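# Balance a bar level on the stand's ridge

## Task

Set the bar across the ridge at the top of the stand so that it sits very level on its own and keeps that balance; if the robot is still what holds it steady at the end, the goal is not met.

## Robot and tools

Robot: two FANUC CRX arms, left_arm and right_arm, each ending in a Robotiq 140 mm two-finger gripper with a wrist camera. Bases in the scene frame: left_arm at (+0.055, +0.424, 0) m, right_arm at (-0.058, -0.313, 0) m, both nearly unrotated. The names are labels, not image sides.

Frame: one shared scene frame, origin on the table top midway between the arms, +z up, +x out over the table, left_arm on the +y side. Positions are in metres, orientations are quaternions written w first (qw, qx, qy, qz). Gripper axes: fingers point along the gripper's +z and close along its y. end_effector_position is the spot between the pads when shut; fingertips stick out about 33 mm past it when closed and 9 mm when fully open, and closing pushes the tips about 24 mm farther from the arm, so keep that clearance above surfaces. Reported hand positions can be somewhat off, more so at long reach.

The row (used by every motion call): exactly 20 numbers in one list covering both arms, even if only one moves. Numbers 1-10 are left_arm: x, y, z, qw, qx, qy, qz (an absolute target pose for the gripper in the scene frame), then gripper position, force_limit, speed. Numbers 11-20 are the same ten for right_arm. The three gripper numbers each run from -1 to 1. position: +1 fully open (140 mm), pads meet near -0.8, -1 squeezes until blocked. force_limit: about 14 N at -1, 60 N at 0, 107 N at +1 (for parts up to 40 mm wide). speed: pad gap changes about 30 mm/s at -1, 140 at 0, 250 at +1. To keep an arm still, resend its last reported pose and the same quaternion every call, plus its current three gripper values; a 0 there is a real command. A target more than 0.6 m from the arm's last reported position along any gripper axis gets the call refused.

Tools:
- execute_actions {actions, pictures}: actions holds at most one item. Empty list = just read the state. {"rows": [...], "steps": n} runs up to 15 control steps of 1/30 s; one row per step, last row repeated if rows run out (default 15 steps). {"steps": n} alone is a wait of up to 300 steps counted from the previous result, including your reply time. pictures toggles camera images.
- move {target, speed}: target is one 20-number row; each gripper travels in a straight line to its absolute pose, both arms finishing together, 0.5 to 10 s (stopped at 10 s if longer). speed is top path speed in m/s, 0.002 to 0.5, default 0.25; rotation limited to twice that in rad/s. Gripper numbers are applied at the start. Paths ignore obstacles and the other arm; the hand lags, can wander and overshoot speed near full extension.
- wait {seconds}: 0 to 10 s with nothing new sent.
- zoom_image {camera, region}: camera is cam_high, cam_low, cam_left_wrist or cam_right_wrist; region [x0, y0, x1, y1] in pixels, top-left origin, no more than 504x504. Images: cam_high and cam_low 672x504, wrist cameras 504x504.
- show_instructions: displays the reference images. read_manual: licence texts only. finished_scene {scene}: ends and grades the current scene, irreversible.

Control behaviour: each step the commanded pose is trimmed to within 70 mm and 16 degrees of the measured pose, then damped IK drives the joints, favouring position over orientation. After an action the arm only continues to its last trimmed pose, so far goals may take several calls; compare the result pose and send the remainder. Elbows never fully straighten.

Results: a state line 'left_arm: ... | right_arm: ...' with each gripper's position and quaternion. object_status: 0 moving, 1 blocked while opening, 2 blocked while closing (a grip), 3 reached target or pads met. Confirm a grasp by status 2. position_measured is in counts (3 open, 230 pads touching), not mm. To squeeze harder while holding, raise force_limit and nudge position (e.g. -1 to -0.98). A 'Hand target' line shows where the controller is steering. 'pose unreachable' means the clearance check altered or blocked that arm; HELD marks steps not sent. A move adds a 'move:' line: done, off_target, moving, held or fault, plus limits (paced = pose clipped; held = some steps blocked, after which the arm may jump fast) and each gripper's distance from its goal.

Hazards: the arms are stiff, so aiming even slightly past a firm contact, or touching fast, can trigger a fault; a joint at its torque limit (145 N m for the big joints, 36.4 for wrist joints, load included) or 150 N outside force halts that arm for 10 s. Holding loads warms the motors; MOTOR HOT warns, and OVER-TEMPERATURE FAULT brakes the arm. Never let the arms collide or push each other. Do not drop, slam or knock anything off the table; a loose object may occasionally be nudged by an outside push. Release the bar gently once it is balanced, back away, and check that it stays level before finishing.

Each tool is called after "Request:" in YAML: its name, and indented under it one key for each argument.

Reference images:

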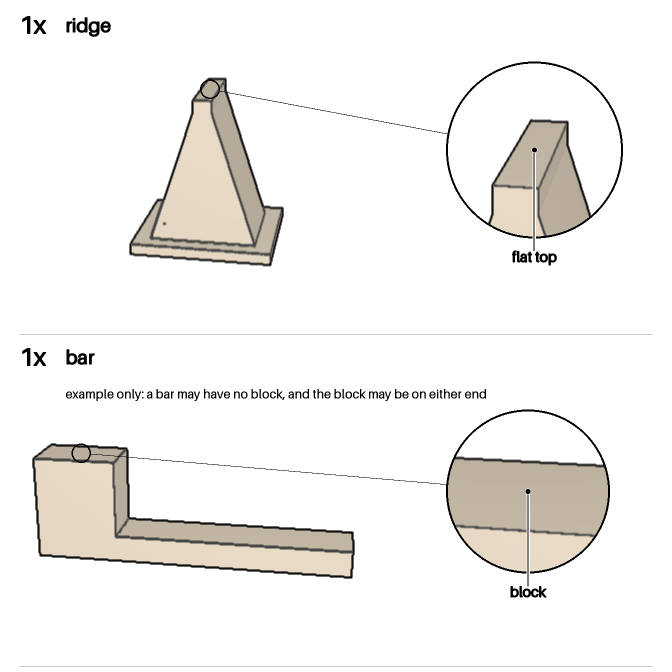

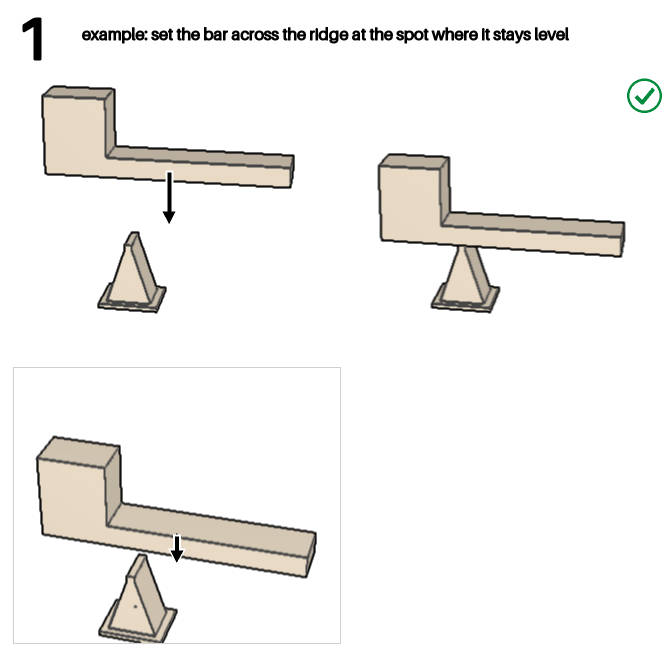

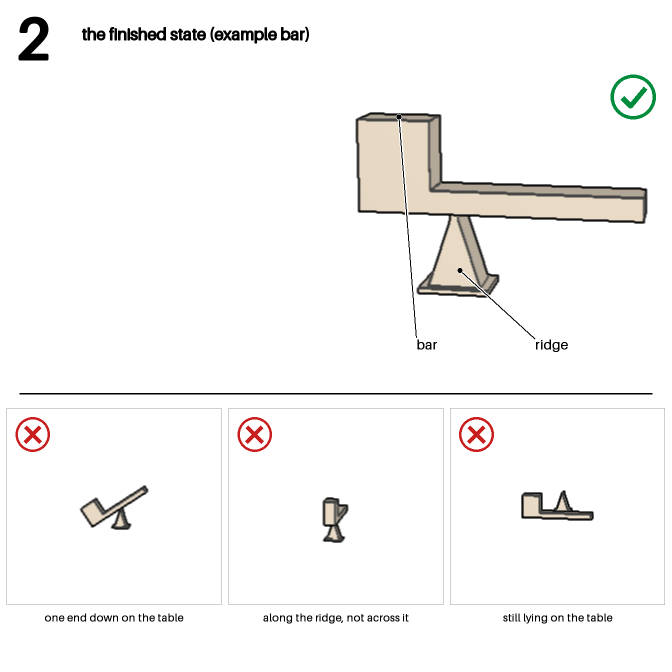

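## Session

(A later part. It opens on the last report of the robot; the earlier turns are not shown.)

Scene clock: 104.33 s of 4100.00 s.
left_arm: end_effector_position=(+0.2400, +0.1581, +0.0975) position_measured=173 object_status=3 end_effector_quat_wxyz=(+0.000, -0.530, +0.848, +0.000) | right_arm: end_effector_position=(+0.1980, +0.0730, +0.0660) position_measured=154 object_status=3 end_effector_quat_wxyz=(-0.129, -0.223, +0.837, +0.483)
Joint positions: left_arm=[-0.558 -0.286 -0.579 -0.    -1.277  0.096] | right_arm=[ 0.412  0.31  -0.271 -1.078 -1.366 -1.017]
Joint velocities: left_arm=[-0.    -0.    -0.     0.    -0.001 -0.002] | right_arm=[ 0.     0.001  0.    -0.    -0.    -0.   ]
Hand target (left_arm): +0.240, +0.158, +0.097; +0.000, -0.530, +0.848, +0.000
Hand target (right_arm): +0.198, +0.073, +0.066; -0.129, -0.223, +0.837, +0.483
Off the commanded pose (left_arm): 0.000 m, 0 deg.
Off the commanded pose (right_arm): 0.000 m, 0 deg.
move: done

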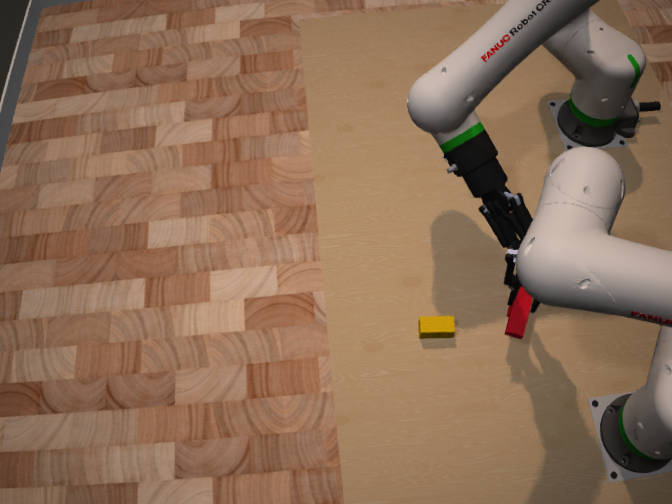

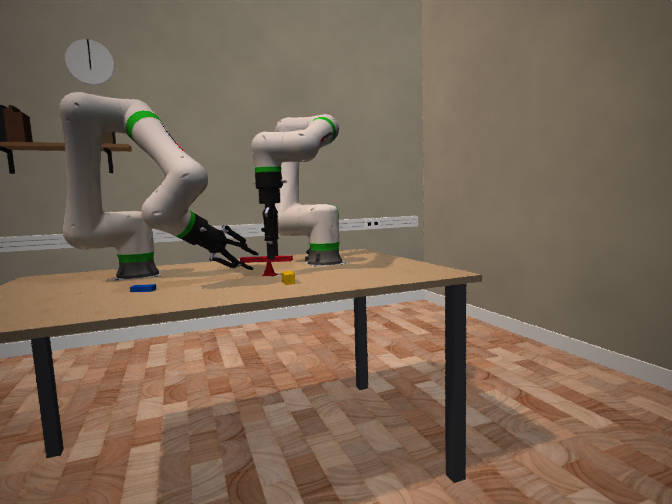

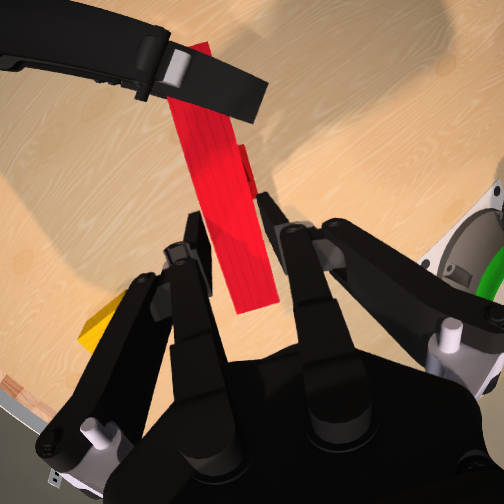

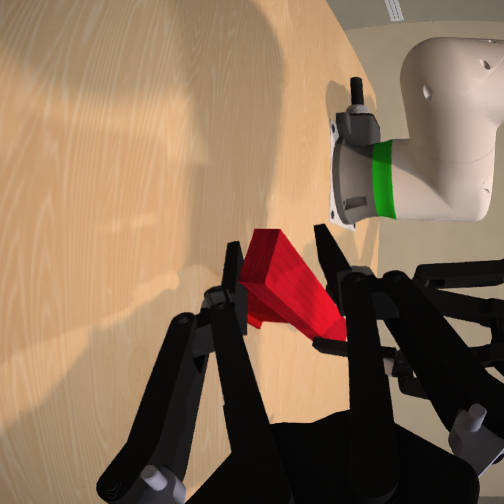

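Request:
move:
  target: [0.24,0.158,0.0975,0,0.53,-0.848,0,-0.35,0,-1,0.198,0.073,0.0685,-0.129,-0.223,0.836,0.483,-0.2,-1,-0.5]
  speed: 0.01

Request:
move:
  target: [0.24,0.158,0.0975,0,0.53,-0.848,0,-1,0,-1,0.198,0.073,0.0685,-0.129,-0.223,0.836,0.483,-0.2,-1,-0.5]

Request:
move:
  target: [0.2424,0.163,0.0978,0,0.53,-0.848,0,-1,0,-1,0.2004,0.078,0.066,-0.129,-0.223,0.836,0.483,-0.2,-1,-0.5]
  speed: 0.02

Request:
move:
  target: [0.2424,0.163,0.0978,0,0.53,-0.848,0,-0.35,0,-1,0.2004,0.078,0.066,-0.129,-0.223,0.836,0.483,-0.2,-1,-0.5]

Request:
zoom_image:
  camera: "cam_low"
  region: [200,230,300,290]

Scene clock: 108.73 s of 4100.00 s.
left_arm: end_effector_position=(+0.2400, +0.1580, +0.0975) position_measured=173 object_status=3 end_effector_quat_wxyz=(-0.000, -0.530, +0.848, +0.000) | right_arm: end_effector_position=(+0.1980, +0.0730, +0.0685) position_measured=154 object_status=3 end_effector_quat_wxyz=(-0.129, -0.223, +0.837, +0.483)
Joint positions: left_arm=[-0.558 -0.286 -0.579  0.    -1.277  0.096] | right_arm=[ 0.412  0.304 -0.27  -1.077 -1.368 -1.022]
Joint velocities: left_arm=[ 0.     0.    -0.     0.001  0.001 -0.001] | right_arm=[ 0.    -0.002 -0.    -0.     0.    -0.001]
Hand target (left_arm): +0.240, +0.158, +0.097; -0.000, -0.530, +0.848, -0.000
Hand target (right_arm): +0.198, +0.073, +0.068; -0.129, -0.223, +0.837, +0.483
Off the commanded pose (left_arm): 0.000 m, 0 deg.
Off the commanded pose (right_arm): 0.000 m, 0 deg.
After step 90, 0.70 s passed at rest.
move: done

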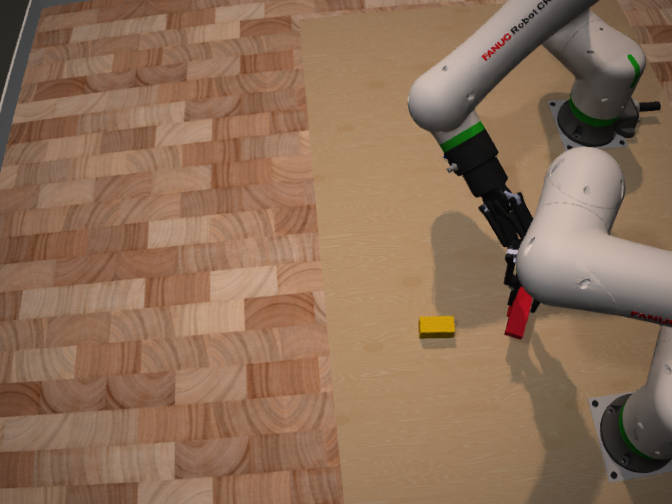

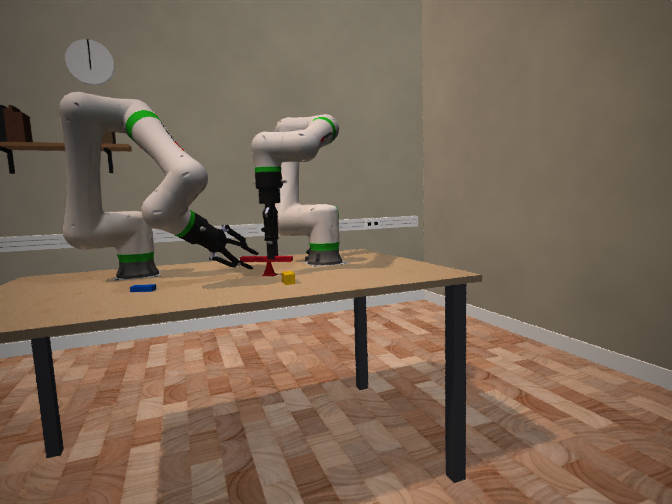

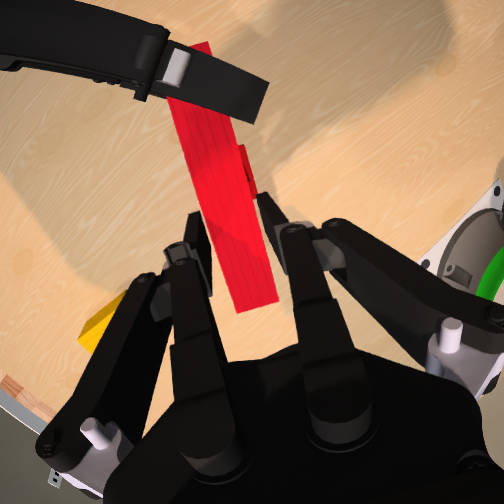

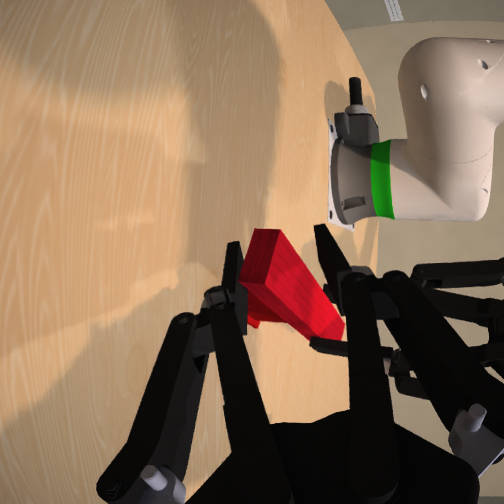

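Scene clock: 109.43 s of 4100.00 s.
left_arm: end_effector_position=(+0.2400, +0.1580, +0.0975) position_measured=186 object_status=2 end_effector_quat_wxyz=(-0.000, -0.530, +0.848, -0.000) | right_arm: end_effector_position=(+0.1980, +0.0730, +0.0685) position_measured=154 object_status=3 end_effector_quat_wxyz=(-0.129, -0.223, +0.837, +0.483)
Joint positions: left_arm=[-0.558 -0.286 -0.579  0.    -1.277  0.096] | right_arm=[ 0.412  0.304 -0.27  -1.077 -1.368 -1.022]
Joint velocities: left_arm=[ 0. -0. -0. -0. -0.  0.] | right_arm=[ 0.    -0.     0.     0.     0.001 -0.001]
Hand target (left_arm): +0.240, +0.158, +0.098; -0.000, -0.530, +0.848, -0.000
Hand target (right_arm): +0.198, +0.073, +0.068; -0.129, -0.223, +0.837, +0.483
Off the commanded pose (left_arm): 0.000 m, 0 deg.
Off the commanded pose (right_arm): 0.000 m, 0 deg.
move: done

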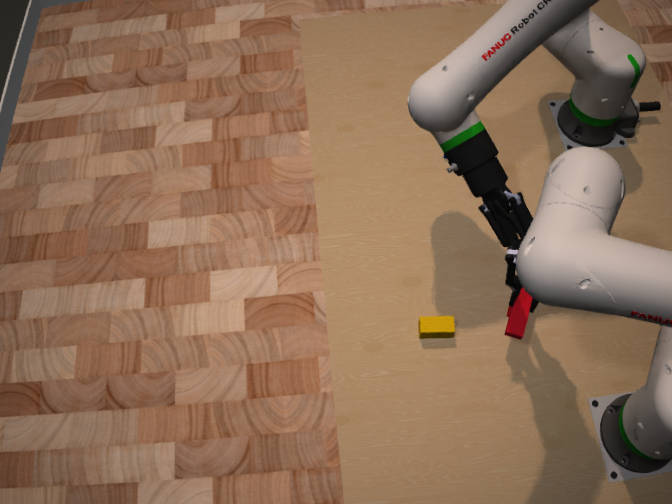

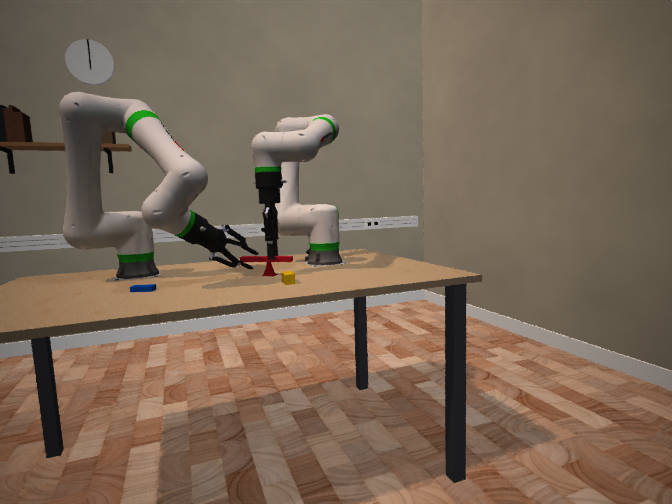

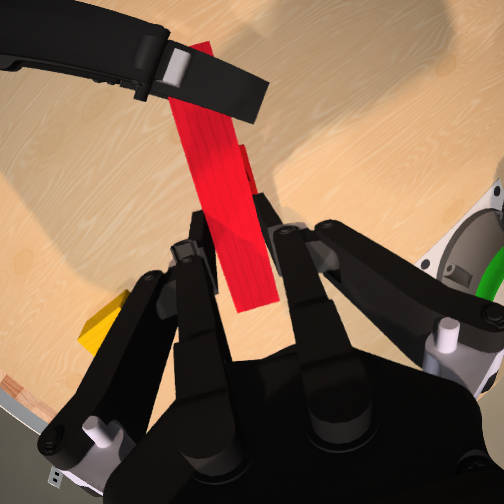

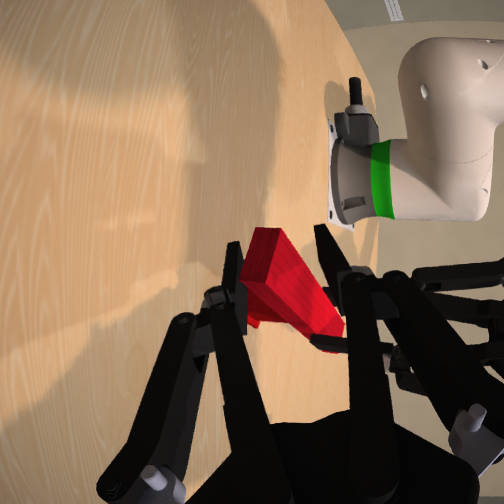

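Scene clock: 110.13 s of 4100.00 s.
left_arm: end_effector_position=(+0.2424, +0.1630, +0.0978) position_measured=186 object_status=2 end_effector_quat_wxyz=(-0.000, -0.530, +0.848, +0.000) | right_arm: end_effector_position=(+0.2004, +0.0780, +0.0660) position_measured=154 object_status=3 end_effector_quat_wxyz=(-0.129, -0.223, +0.837, +0.483)
Joint positions: left_arm=[-0.539 -0.294 -0.584  0.    -1.281  0.078] | right_arm=[ 0.42   0.316 -0.26  -1.08  -1.362 -1.023]
Joint velocities: left_arm=[ 0.002 -0.001 -0.001  0.     0.    -0.002] | right_arm=[ 0.     0.001  0.001 -0.001 -0.001  0.   ]
Hand target (left_arm): +0.242, +0.163, +0.098; +0.000, -0.530, +0.848, +0.000
Hand target (right_arm): +0.200, +0.078, +0.066; -0.129, -0.223, +0.837, +0.483
Off the commanded pose (left_arm): 0.000 m, 0 deg.
Off the commanded pose (right_arm): 0.000 m, 0 deg.
move: done

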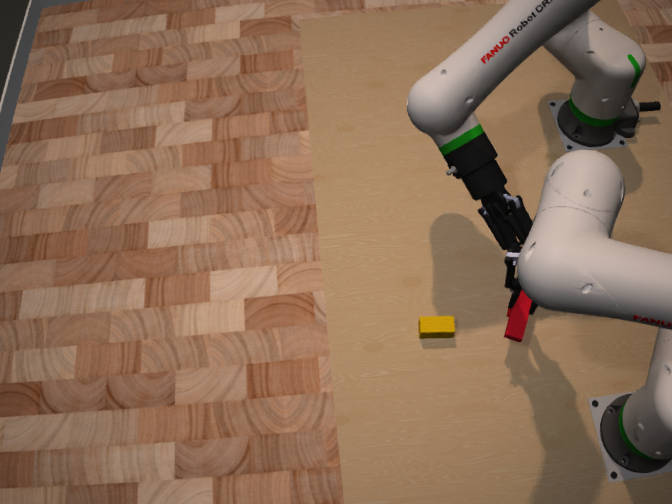

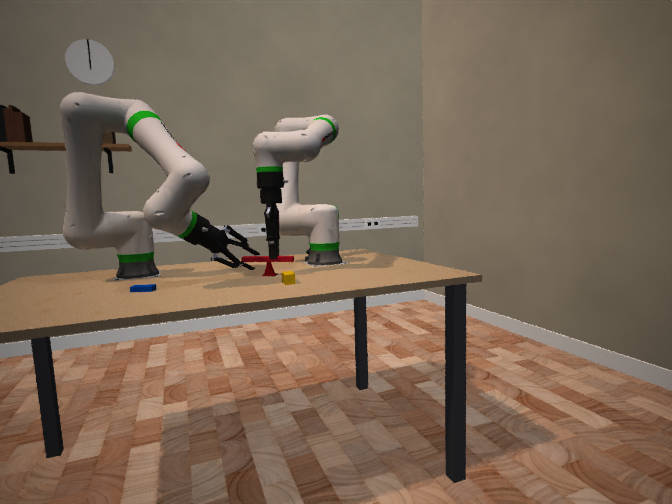

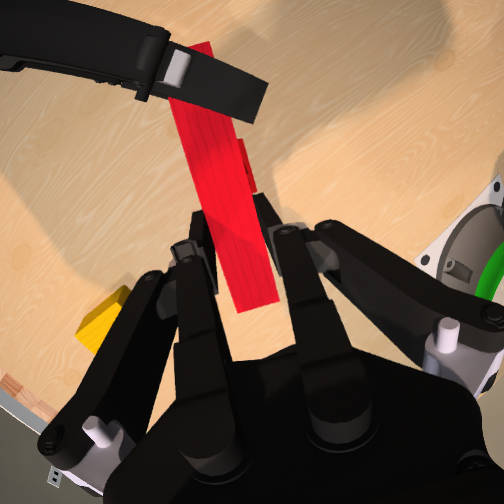

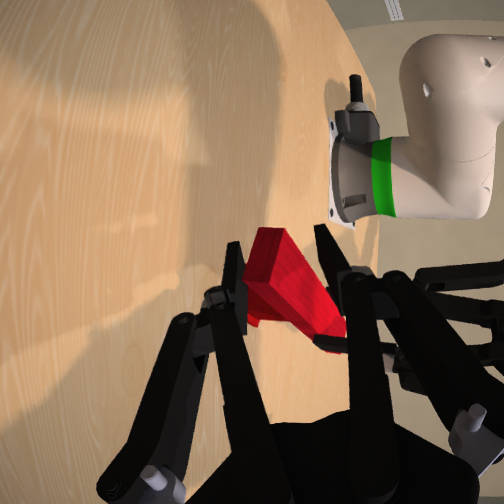

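Scene clock: 110.83 s of 4100.00 s.
left_arm: end_effector_position=(+0.2424, +0.1630, +0.0978) position_measured=173 object_status=3 end_effector_quat_wxyz=(-0.000, -0.530, +0.848, -0.000) | right_arm: end_effector_position=(+0.2004, +0.0780, +0.0660) position_measured=154 object_status=3 end_effector_quat_wxyz=(-0.129, -0.223, +0.837, +0.483)
Joint positions: left_arm=[-0.539 -0.294 -0.584  0.    -1.281  0.077] | right_arm=[ 0.42   0.317 -0.26  -1.08  -1.362 -1.023]
Joint velocities: left_arm=[ 0.    -0.001  0.     0.    -0.     0.   ] | right_arm=[-0.     0.     0.    -0.     0.001 -0.001]
Hand target (left_arm): +0.242, +0.163, +0.098; +0.000, -0.530, +0.848, +0.000
Hand target (right_arm): +0.200, +0.078, +0.066; -0.129, -0.223, +0.837, +0.483
Off the commanded pose (left_arm): 0.000 m, 0 deg.
Off the commanded pose (right_arm): 0.000 m, 0 deg.
move: done

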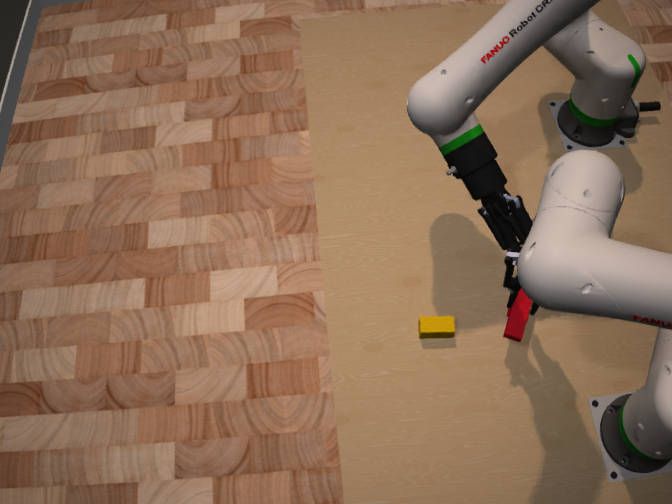

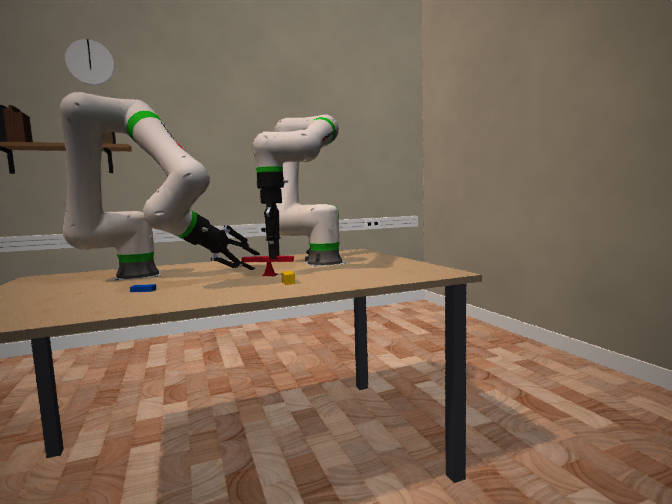

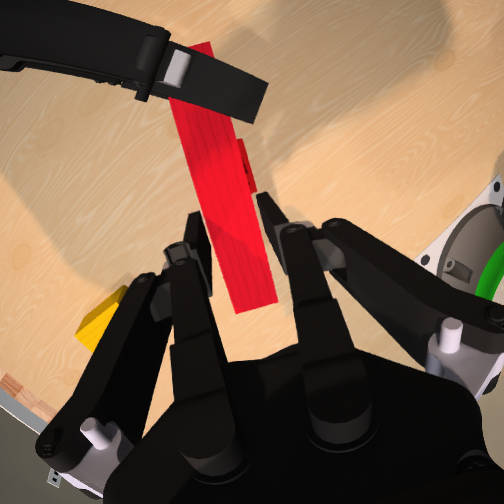

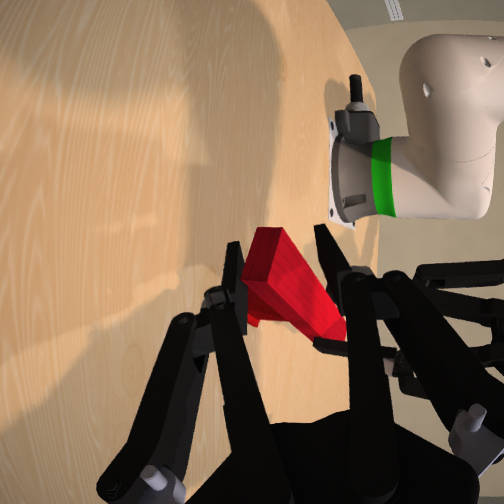

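Region (200, 230, 300, 290) of cam_low's 672x504 image, scaled by 5.040, with more detail than that image has; it fills the top 302 rows of this view, and the rest is white.

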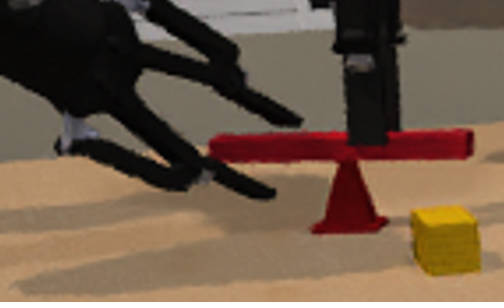

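Looks level; open the cage a bit to confirm.

Request:
move:
  target: [0.2424,0.163,0.0978,0,0.53,-0.848,0,-0.1,0,-1,0.2004,0.078,0.066,-0.129,-0.223,0.836,0.483,-0.02,-1,-1]

Request:
zoom_image:
  camera: "cam_low"
  region: [200,230,300,290]

Scene clock: 116.07 s of 4100.00 s.
left_arm: end_effector_position=(+0.2424, +0.1630, +0.0978) position_measured=141 object_status=0 end_effector_quat_wxyz=(+0.000, -0.530, +0.848, +0.000) | right_arm: end_effector_position=(+0.2004, +0.0780, +0.0660) position_measured=131 object_status=3 end_effector_quat_wxyz=(-0.129, -0.223, +0.837, +0.483)
Joint positions: left_arm=[-0.539 -0.294 -0.584 -0.    -1.281  0.077] | right_arm=[ 0.42   0.317 -0.26  -1.08  -1.362 -1.023]
Joint velocities: left_arm=[-0.     0.     0.    -0.     0.     0.001] | right_arm=[ 0.    -0.001  0.    -0.     0.     0.   ]
Hand target (left_arm): +0.242, +0.163, +0.098; +0.000, -0.530, +0.848, +0.000
Hand target (right_arm): +0.200, +0.078, +0.066; -0.129, -0.223, +0.837, +0.483
Off the commanded pose (left_arm): 0.000 m, 0 deg.
Off the commanded pose (right_arm): 0.000 m, 0 deg.
After step 90, 1.37 s passed at rest.
move: done

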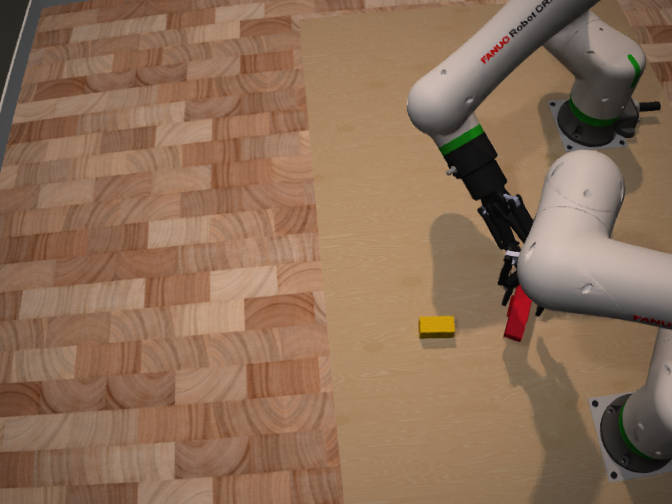

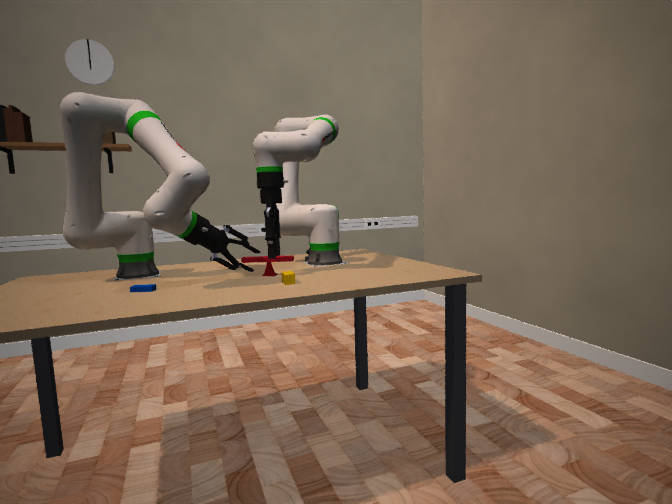

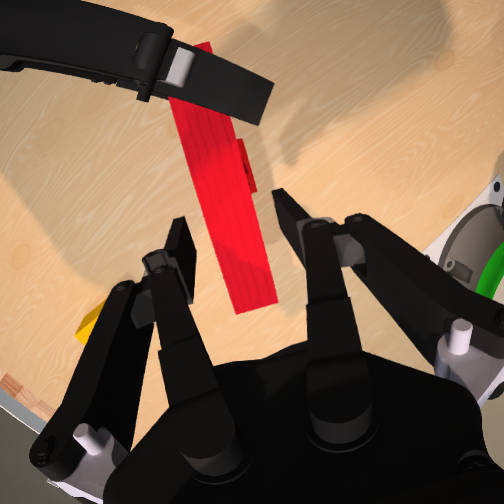

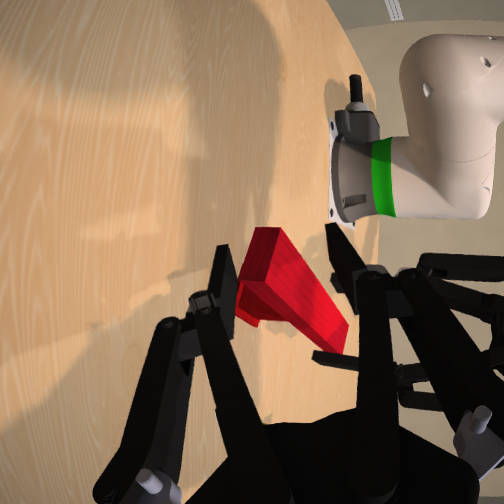

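Region (200, 230, 300, 290) of cam_low's 672x504 image, scaled by 5.040, with more detail than that image has; it fills the top 302 rows of this view, and the rest is white.

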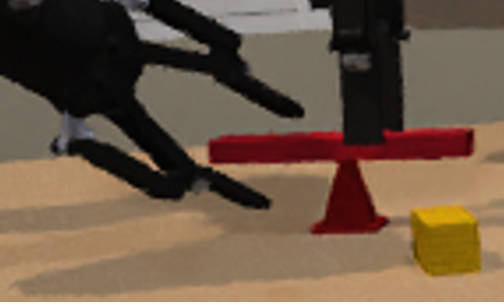

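Possibly tipping slowly left; look again.

Request:
execute_actions:
  actions: []

Request:
zoom_image:
  camera: "cam_low"
  region: [200,230,300,290]

Scene clock: 125.73 s of 4100.00 s.
left_arm: end_effector_position=(+0.2424, +0.1630, +0.0978) position_measured=141 object_status=3 end_effector_quat_wxyz=(+0.000, -0.530, +0.848, +0.000) | right_arm: end_effector_position=(+0.2004, +0.0780, +0.0660) position_measured=131 object_status=3 end_effector_quat_wxyz=(-0.129, -0.223, +0.837, +0.483)
Joint positions: left_arm=[-0.539 -0.294 -0.584 -0.    -1.281  0.077] | right_arm=[ 0.42   0.317 -0.26  -1.08  -1.362 -1.023]
Joint velocities: left_arm=[ 0.     0.001  0.    -0.    -0.001 -0.001] | right_arm=[-0.001  0.    -0.    -0.    -0.    -0.001]
Hand target (left_arm): +0.242, +0.163, +0.098; +0.000, -0.530, +0.848, +0.000
Hand target (right_arm): +0.200, +0.078, +0.066; -0.129, -0.223, +0.837, +0.483
Off the commanded pose (left_arm): 0.000 m, 0 deg.
Off the commanded pose (right_arm): 0.000 m, 0 deg.
Steps of this call (steps 1 to 90: nothing new was sent; then 6.67 s passed at rest). Readings (end_effector_position | what the end effector reports):
1: left_arm (+0.2424, +0.1630, +0.0978) | right_arm (+0.2004, +0.0780, +0.0660) | left_arm position_measured=141 object_status=3 | right_arm position_measured=131 object_status=3
2: left_arm (+0.2424, +0.1630, +0.0978) | right_arm (+0.2004, +0.0780, +0.0660) | left_arm position_measured=141 object_status=3 | right_arm position_measured=131 object_status=3
4: left_arm (+0.2424, +0.1630, +0.0978) | right_arm (+0.2004, +0.0780, +0.0660) | left_arm position_measured=141 object_status=3 | right_arm position_measured=131 object_status=3
8: left_arm (+0.2424, +0.1630, +0.0978) | right_arm (+0.2004, +0.0780, +0.0660) | left_arm position_measured=141 object_status=3 | right_arm position_measured=131 object_status=3
90: the state above

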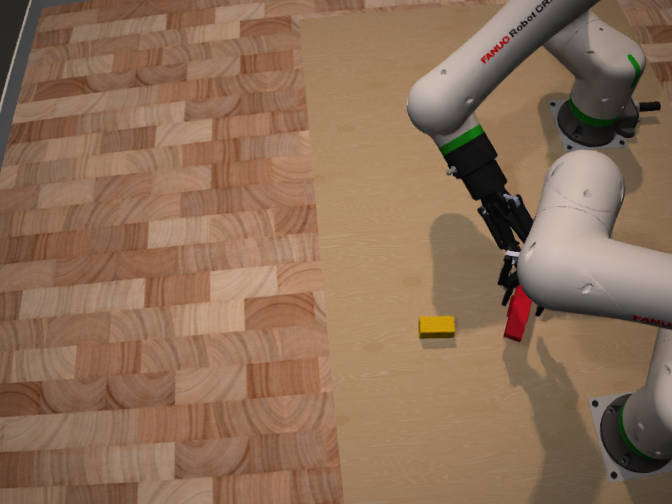

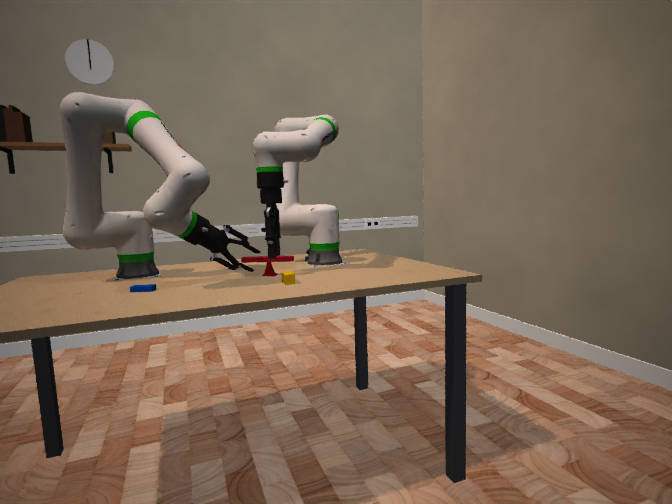

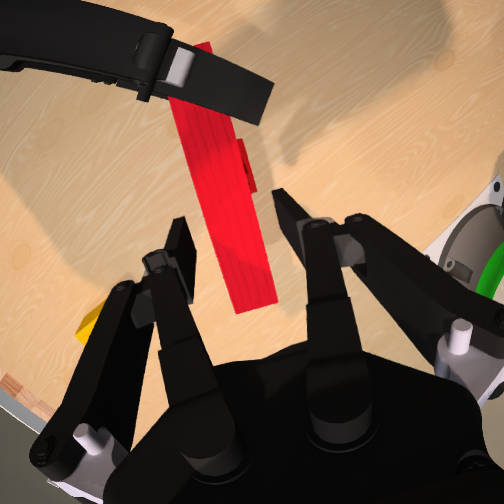

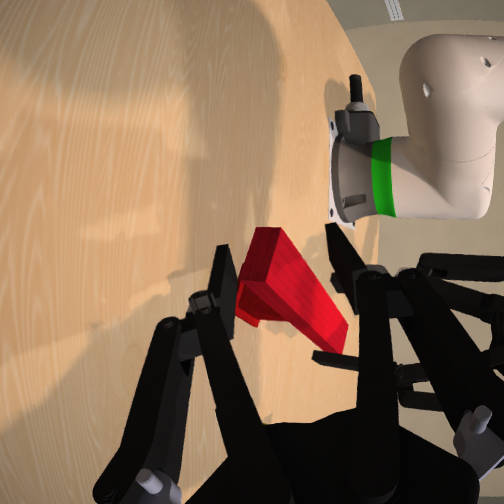

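Region (200, 230, 300, 290) of cam_low's 672x504 image, scaled by 5.040, with more detail than that image has; it fills the top 302 rows of this view, and the rest is white.

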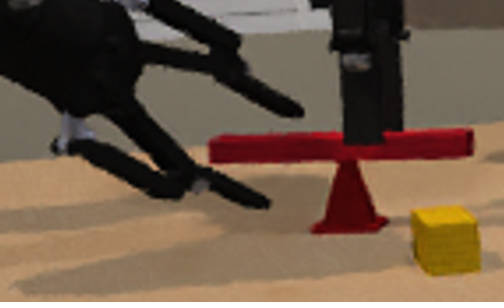

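Request:
move:
  target: [0.2424,0.163,0.0978,0,0.53,-0.848,0,-1,0,-1,0.2004,0.078,0.064,-0.129,-0.223,0.836,0.483,-0.15,-1,-1]

Request:
move:
  target: [0.2429,0.1641,0.098,0,0.53,-0.848,0,-1,0,-1,0.2004,0.078,0.064,-0.129,-0.223,0.836,0.483,-0.15,-1,-1]
  speed: 0.01

Request:
move:
  target: [0.2429,0.1641,0.098,0,0.53,-0.848,0,-0.1,0,-1,0.2004,0.078,0.064,-0.129,-0.223,0.836,0.483,-0.15,-1,-1]

Request:
zoom_image:
  camera: "cam_low"
  region: [200,230,300,290]

Scene clock: 130.60 s of 4100.00 s.
left_arm: end_effector_position=(+0.2424, +0.1630, +0.0978) position_measured=186 object_status=2 end_effector_quat_wxyz=(+0.000, -0.530, +0.848, -0.000) | right_arm: end_effector_position=(+0.2004, +0.0780, +0.0640) position_measured=148 object_status=3 end_effector_quat_wxyz=(-0.129, -0.223, +0.837, +0.483)
Joint positions: left_arm=[-0.539 -0.294 -0.584 -0.    -1.281  0.077] | right_arm=[ 0.42   0.321 -0.261 -1.081 -1.36  -1.019]
Joint velocities: left_arm=[ 0.    -0.002  0.    -0.    -0.    -0.002] | right_arm=[ 0.001  0.    -0.     0.    -0.     0.001]
Hand target (left_arm): +0.242, +0.163, +0.098; -0.000, -0.530, +0.848, -0.000
Hand target (right_arm): +0.200, +0.078, +0.064; -0.129, -0.223, +0.837, +0.483
Off the commanded pose (left_arm): 0.000 m, 0 deg.
Off the commanded pose (right_arm): 0.000 m, 0 deg.
After step 90, 0.73 s passed at rest.
move: done

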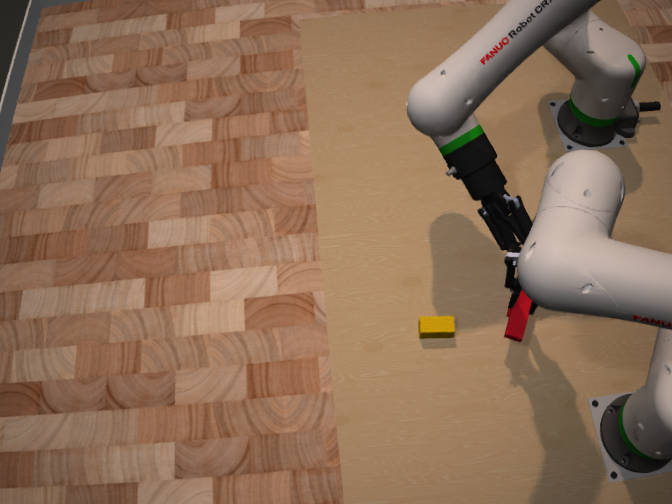

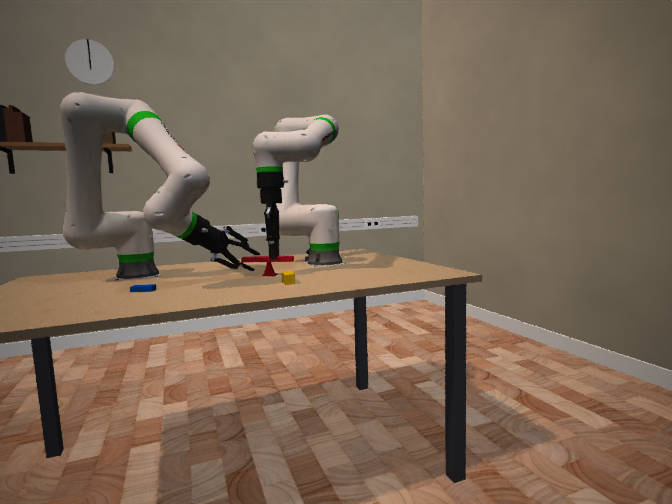

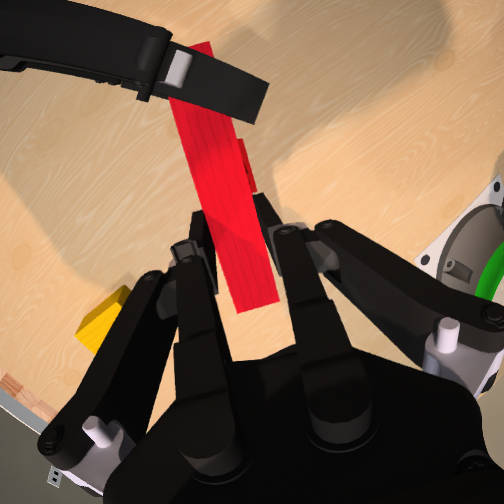

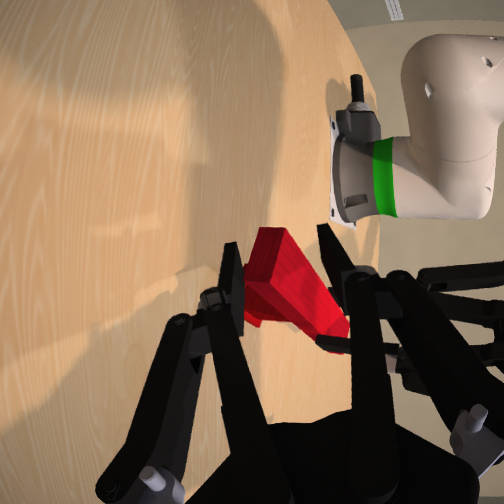

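Scene clock: 131.30 s of 4100.00 s.
left_arm: end_effector_position=(+0.2429, +0.1641, +0.0980) position_measured=186 object_status=2 end_effector_quat_wxyz=(-0.000, -0.530, +0.848, +0.000) | right_arm: end_effector_position=(+0.2004, +0.0780, +0.0640) position_measured=148 object_status=3 end_effector_quat_wxyz=(-0.129, -0.223, +0.837, +0.483)
Joint positions: left_arm=[-0.535 -0.296 -0.585 -0.    -1.282  0.073] | right_arm=[ 0.42   0.321 -0.261 -1.081 -1.36  -1.019]
Joint velocities: left_arm=[ 0.    -0.    -0.     0.     0.    -0.001] | right_arm=[ 0.     0.001  0.    -0.     0.001 -0.002]
Hand target (left_arm): +0.243, +0.164, +0.098; +0.000, -0.530, +0.848, +0.000
Hand target (right_arm): +0.200, +0.078, +0.064; -0.129, -0.223, +0.837, +0.483
Off the commanded pose (left_arm): 0.000 m, 0 deg.
Off the commanded pose (right_arm): 0.000 m, 0 deg.
move: done

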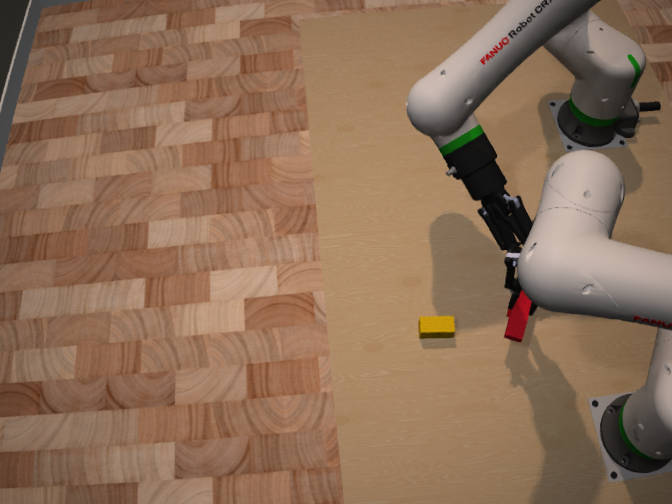

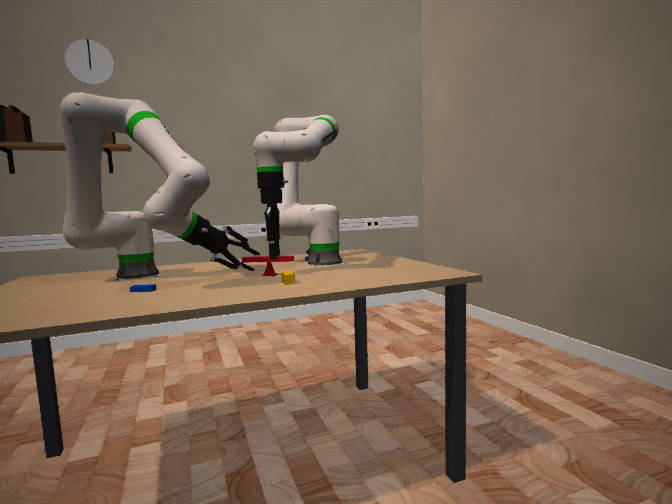

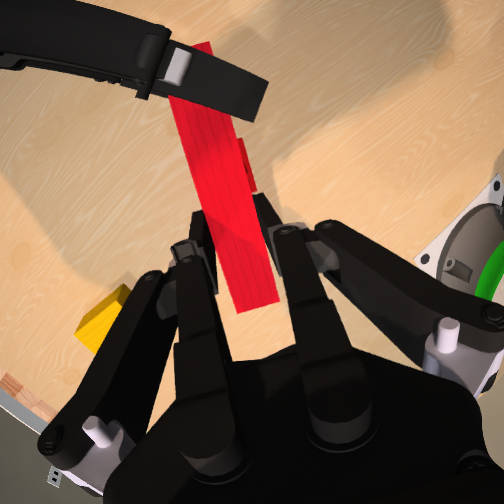

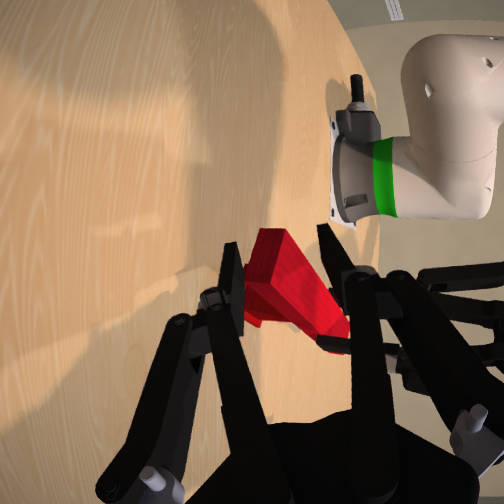

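Scene clock: 132.43 s of 4100.00 s.
left_arm: end_effector_position=(+0.2429, +0.1641, +0.0980) position_measured=141 object_status=0 end_effector_quat_wxyz=(+0.000, -0.530, +0.848, +0.000) | right_arm: end_effector_position=(+0.2004, +0.0780, +0.0640) position_measured=148 object_status=3 end_effector_quat_wxyz=(-0.129, -0.223, +0.837, +0.483)
Joint positions: left_arm=[-0.535 -0.296 -0.585 -0.    -1.282  0.073] | right_arm=[ 0.42   0.321 -0.261 -1.081 -1.36  -1.019]
Joint velocities: left_arm=[-0.     0.    -0.     0.     0.    -0.001] | right_arm=[-0.001  0.001 -0.     0.    -0.001  0.   ]
Hand target (left_arm): +0.243, +0.164, +0.098; +0.000, -0.530, +0.848, +0.000
Hand target (right_arm): +0.200, +0.078, +0.064; -0.129, -0.223, +0.837, +0.483
Off the commanded pose (left_arm): 0.000 m, 0 deg.
Off the commanded pose (right_arm): 0.000 m, 0 deg.
move: done

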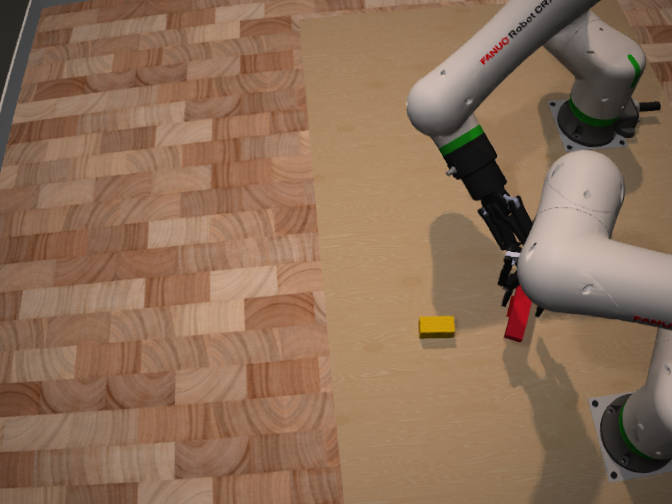

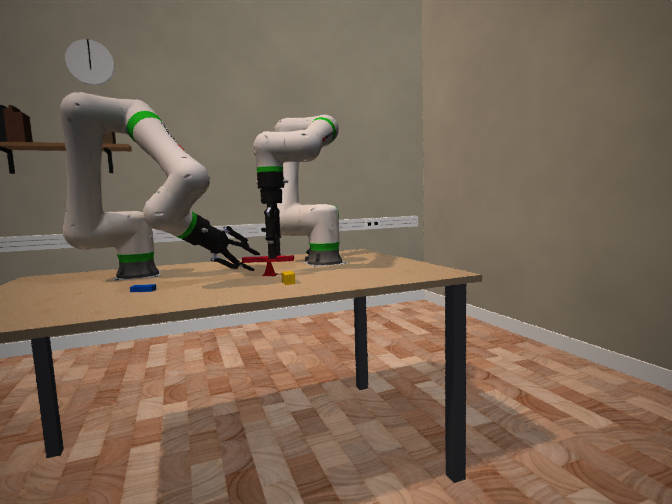

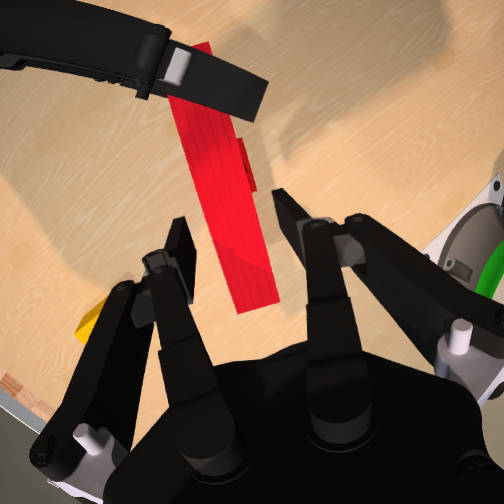

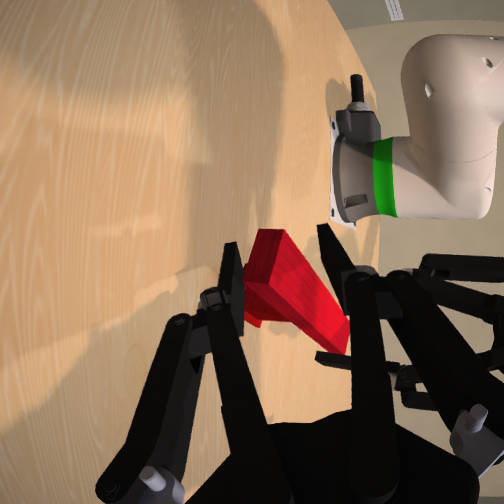

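Region (200, 230, 300, 290) of cam_low's 672x504 image, scaled by 5.040, with more detail than that image has; it fills the top 302 rows of this view, and the rest is white.

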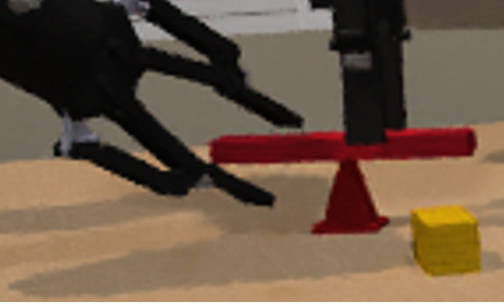

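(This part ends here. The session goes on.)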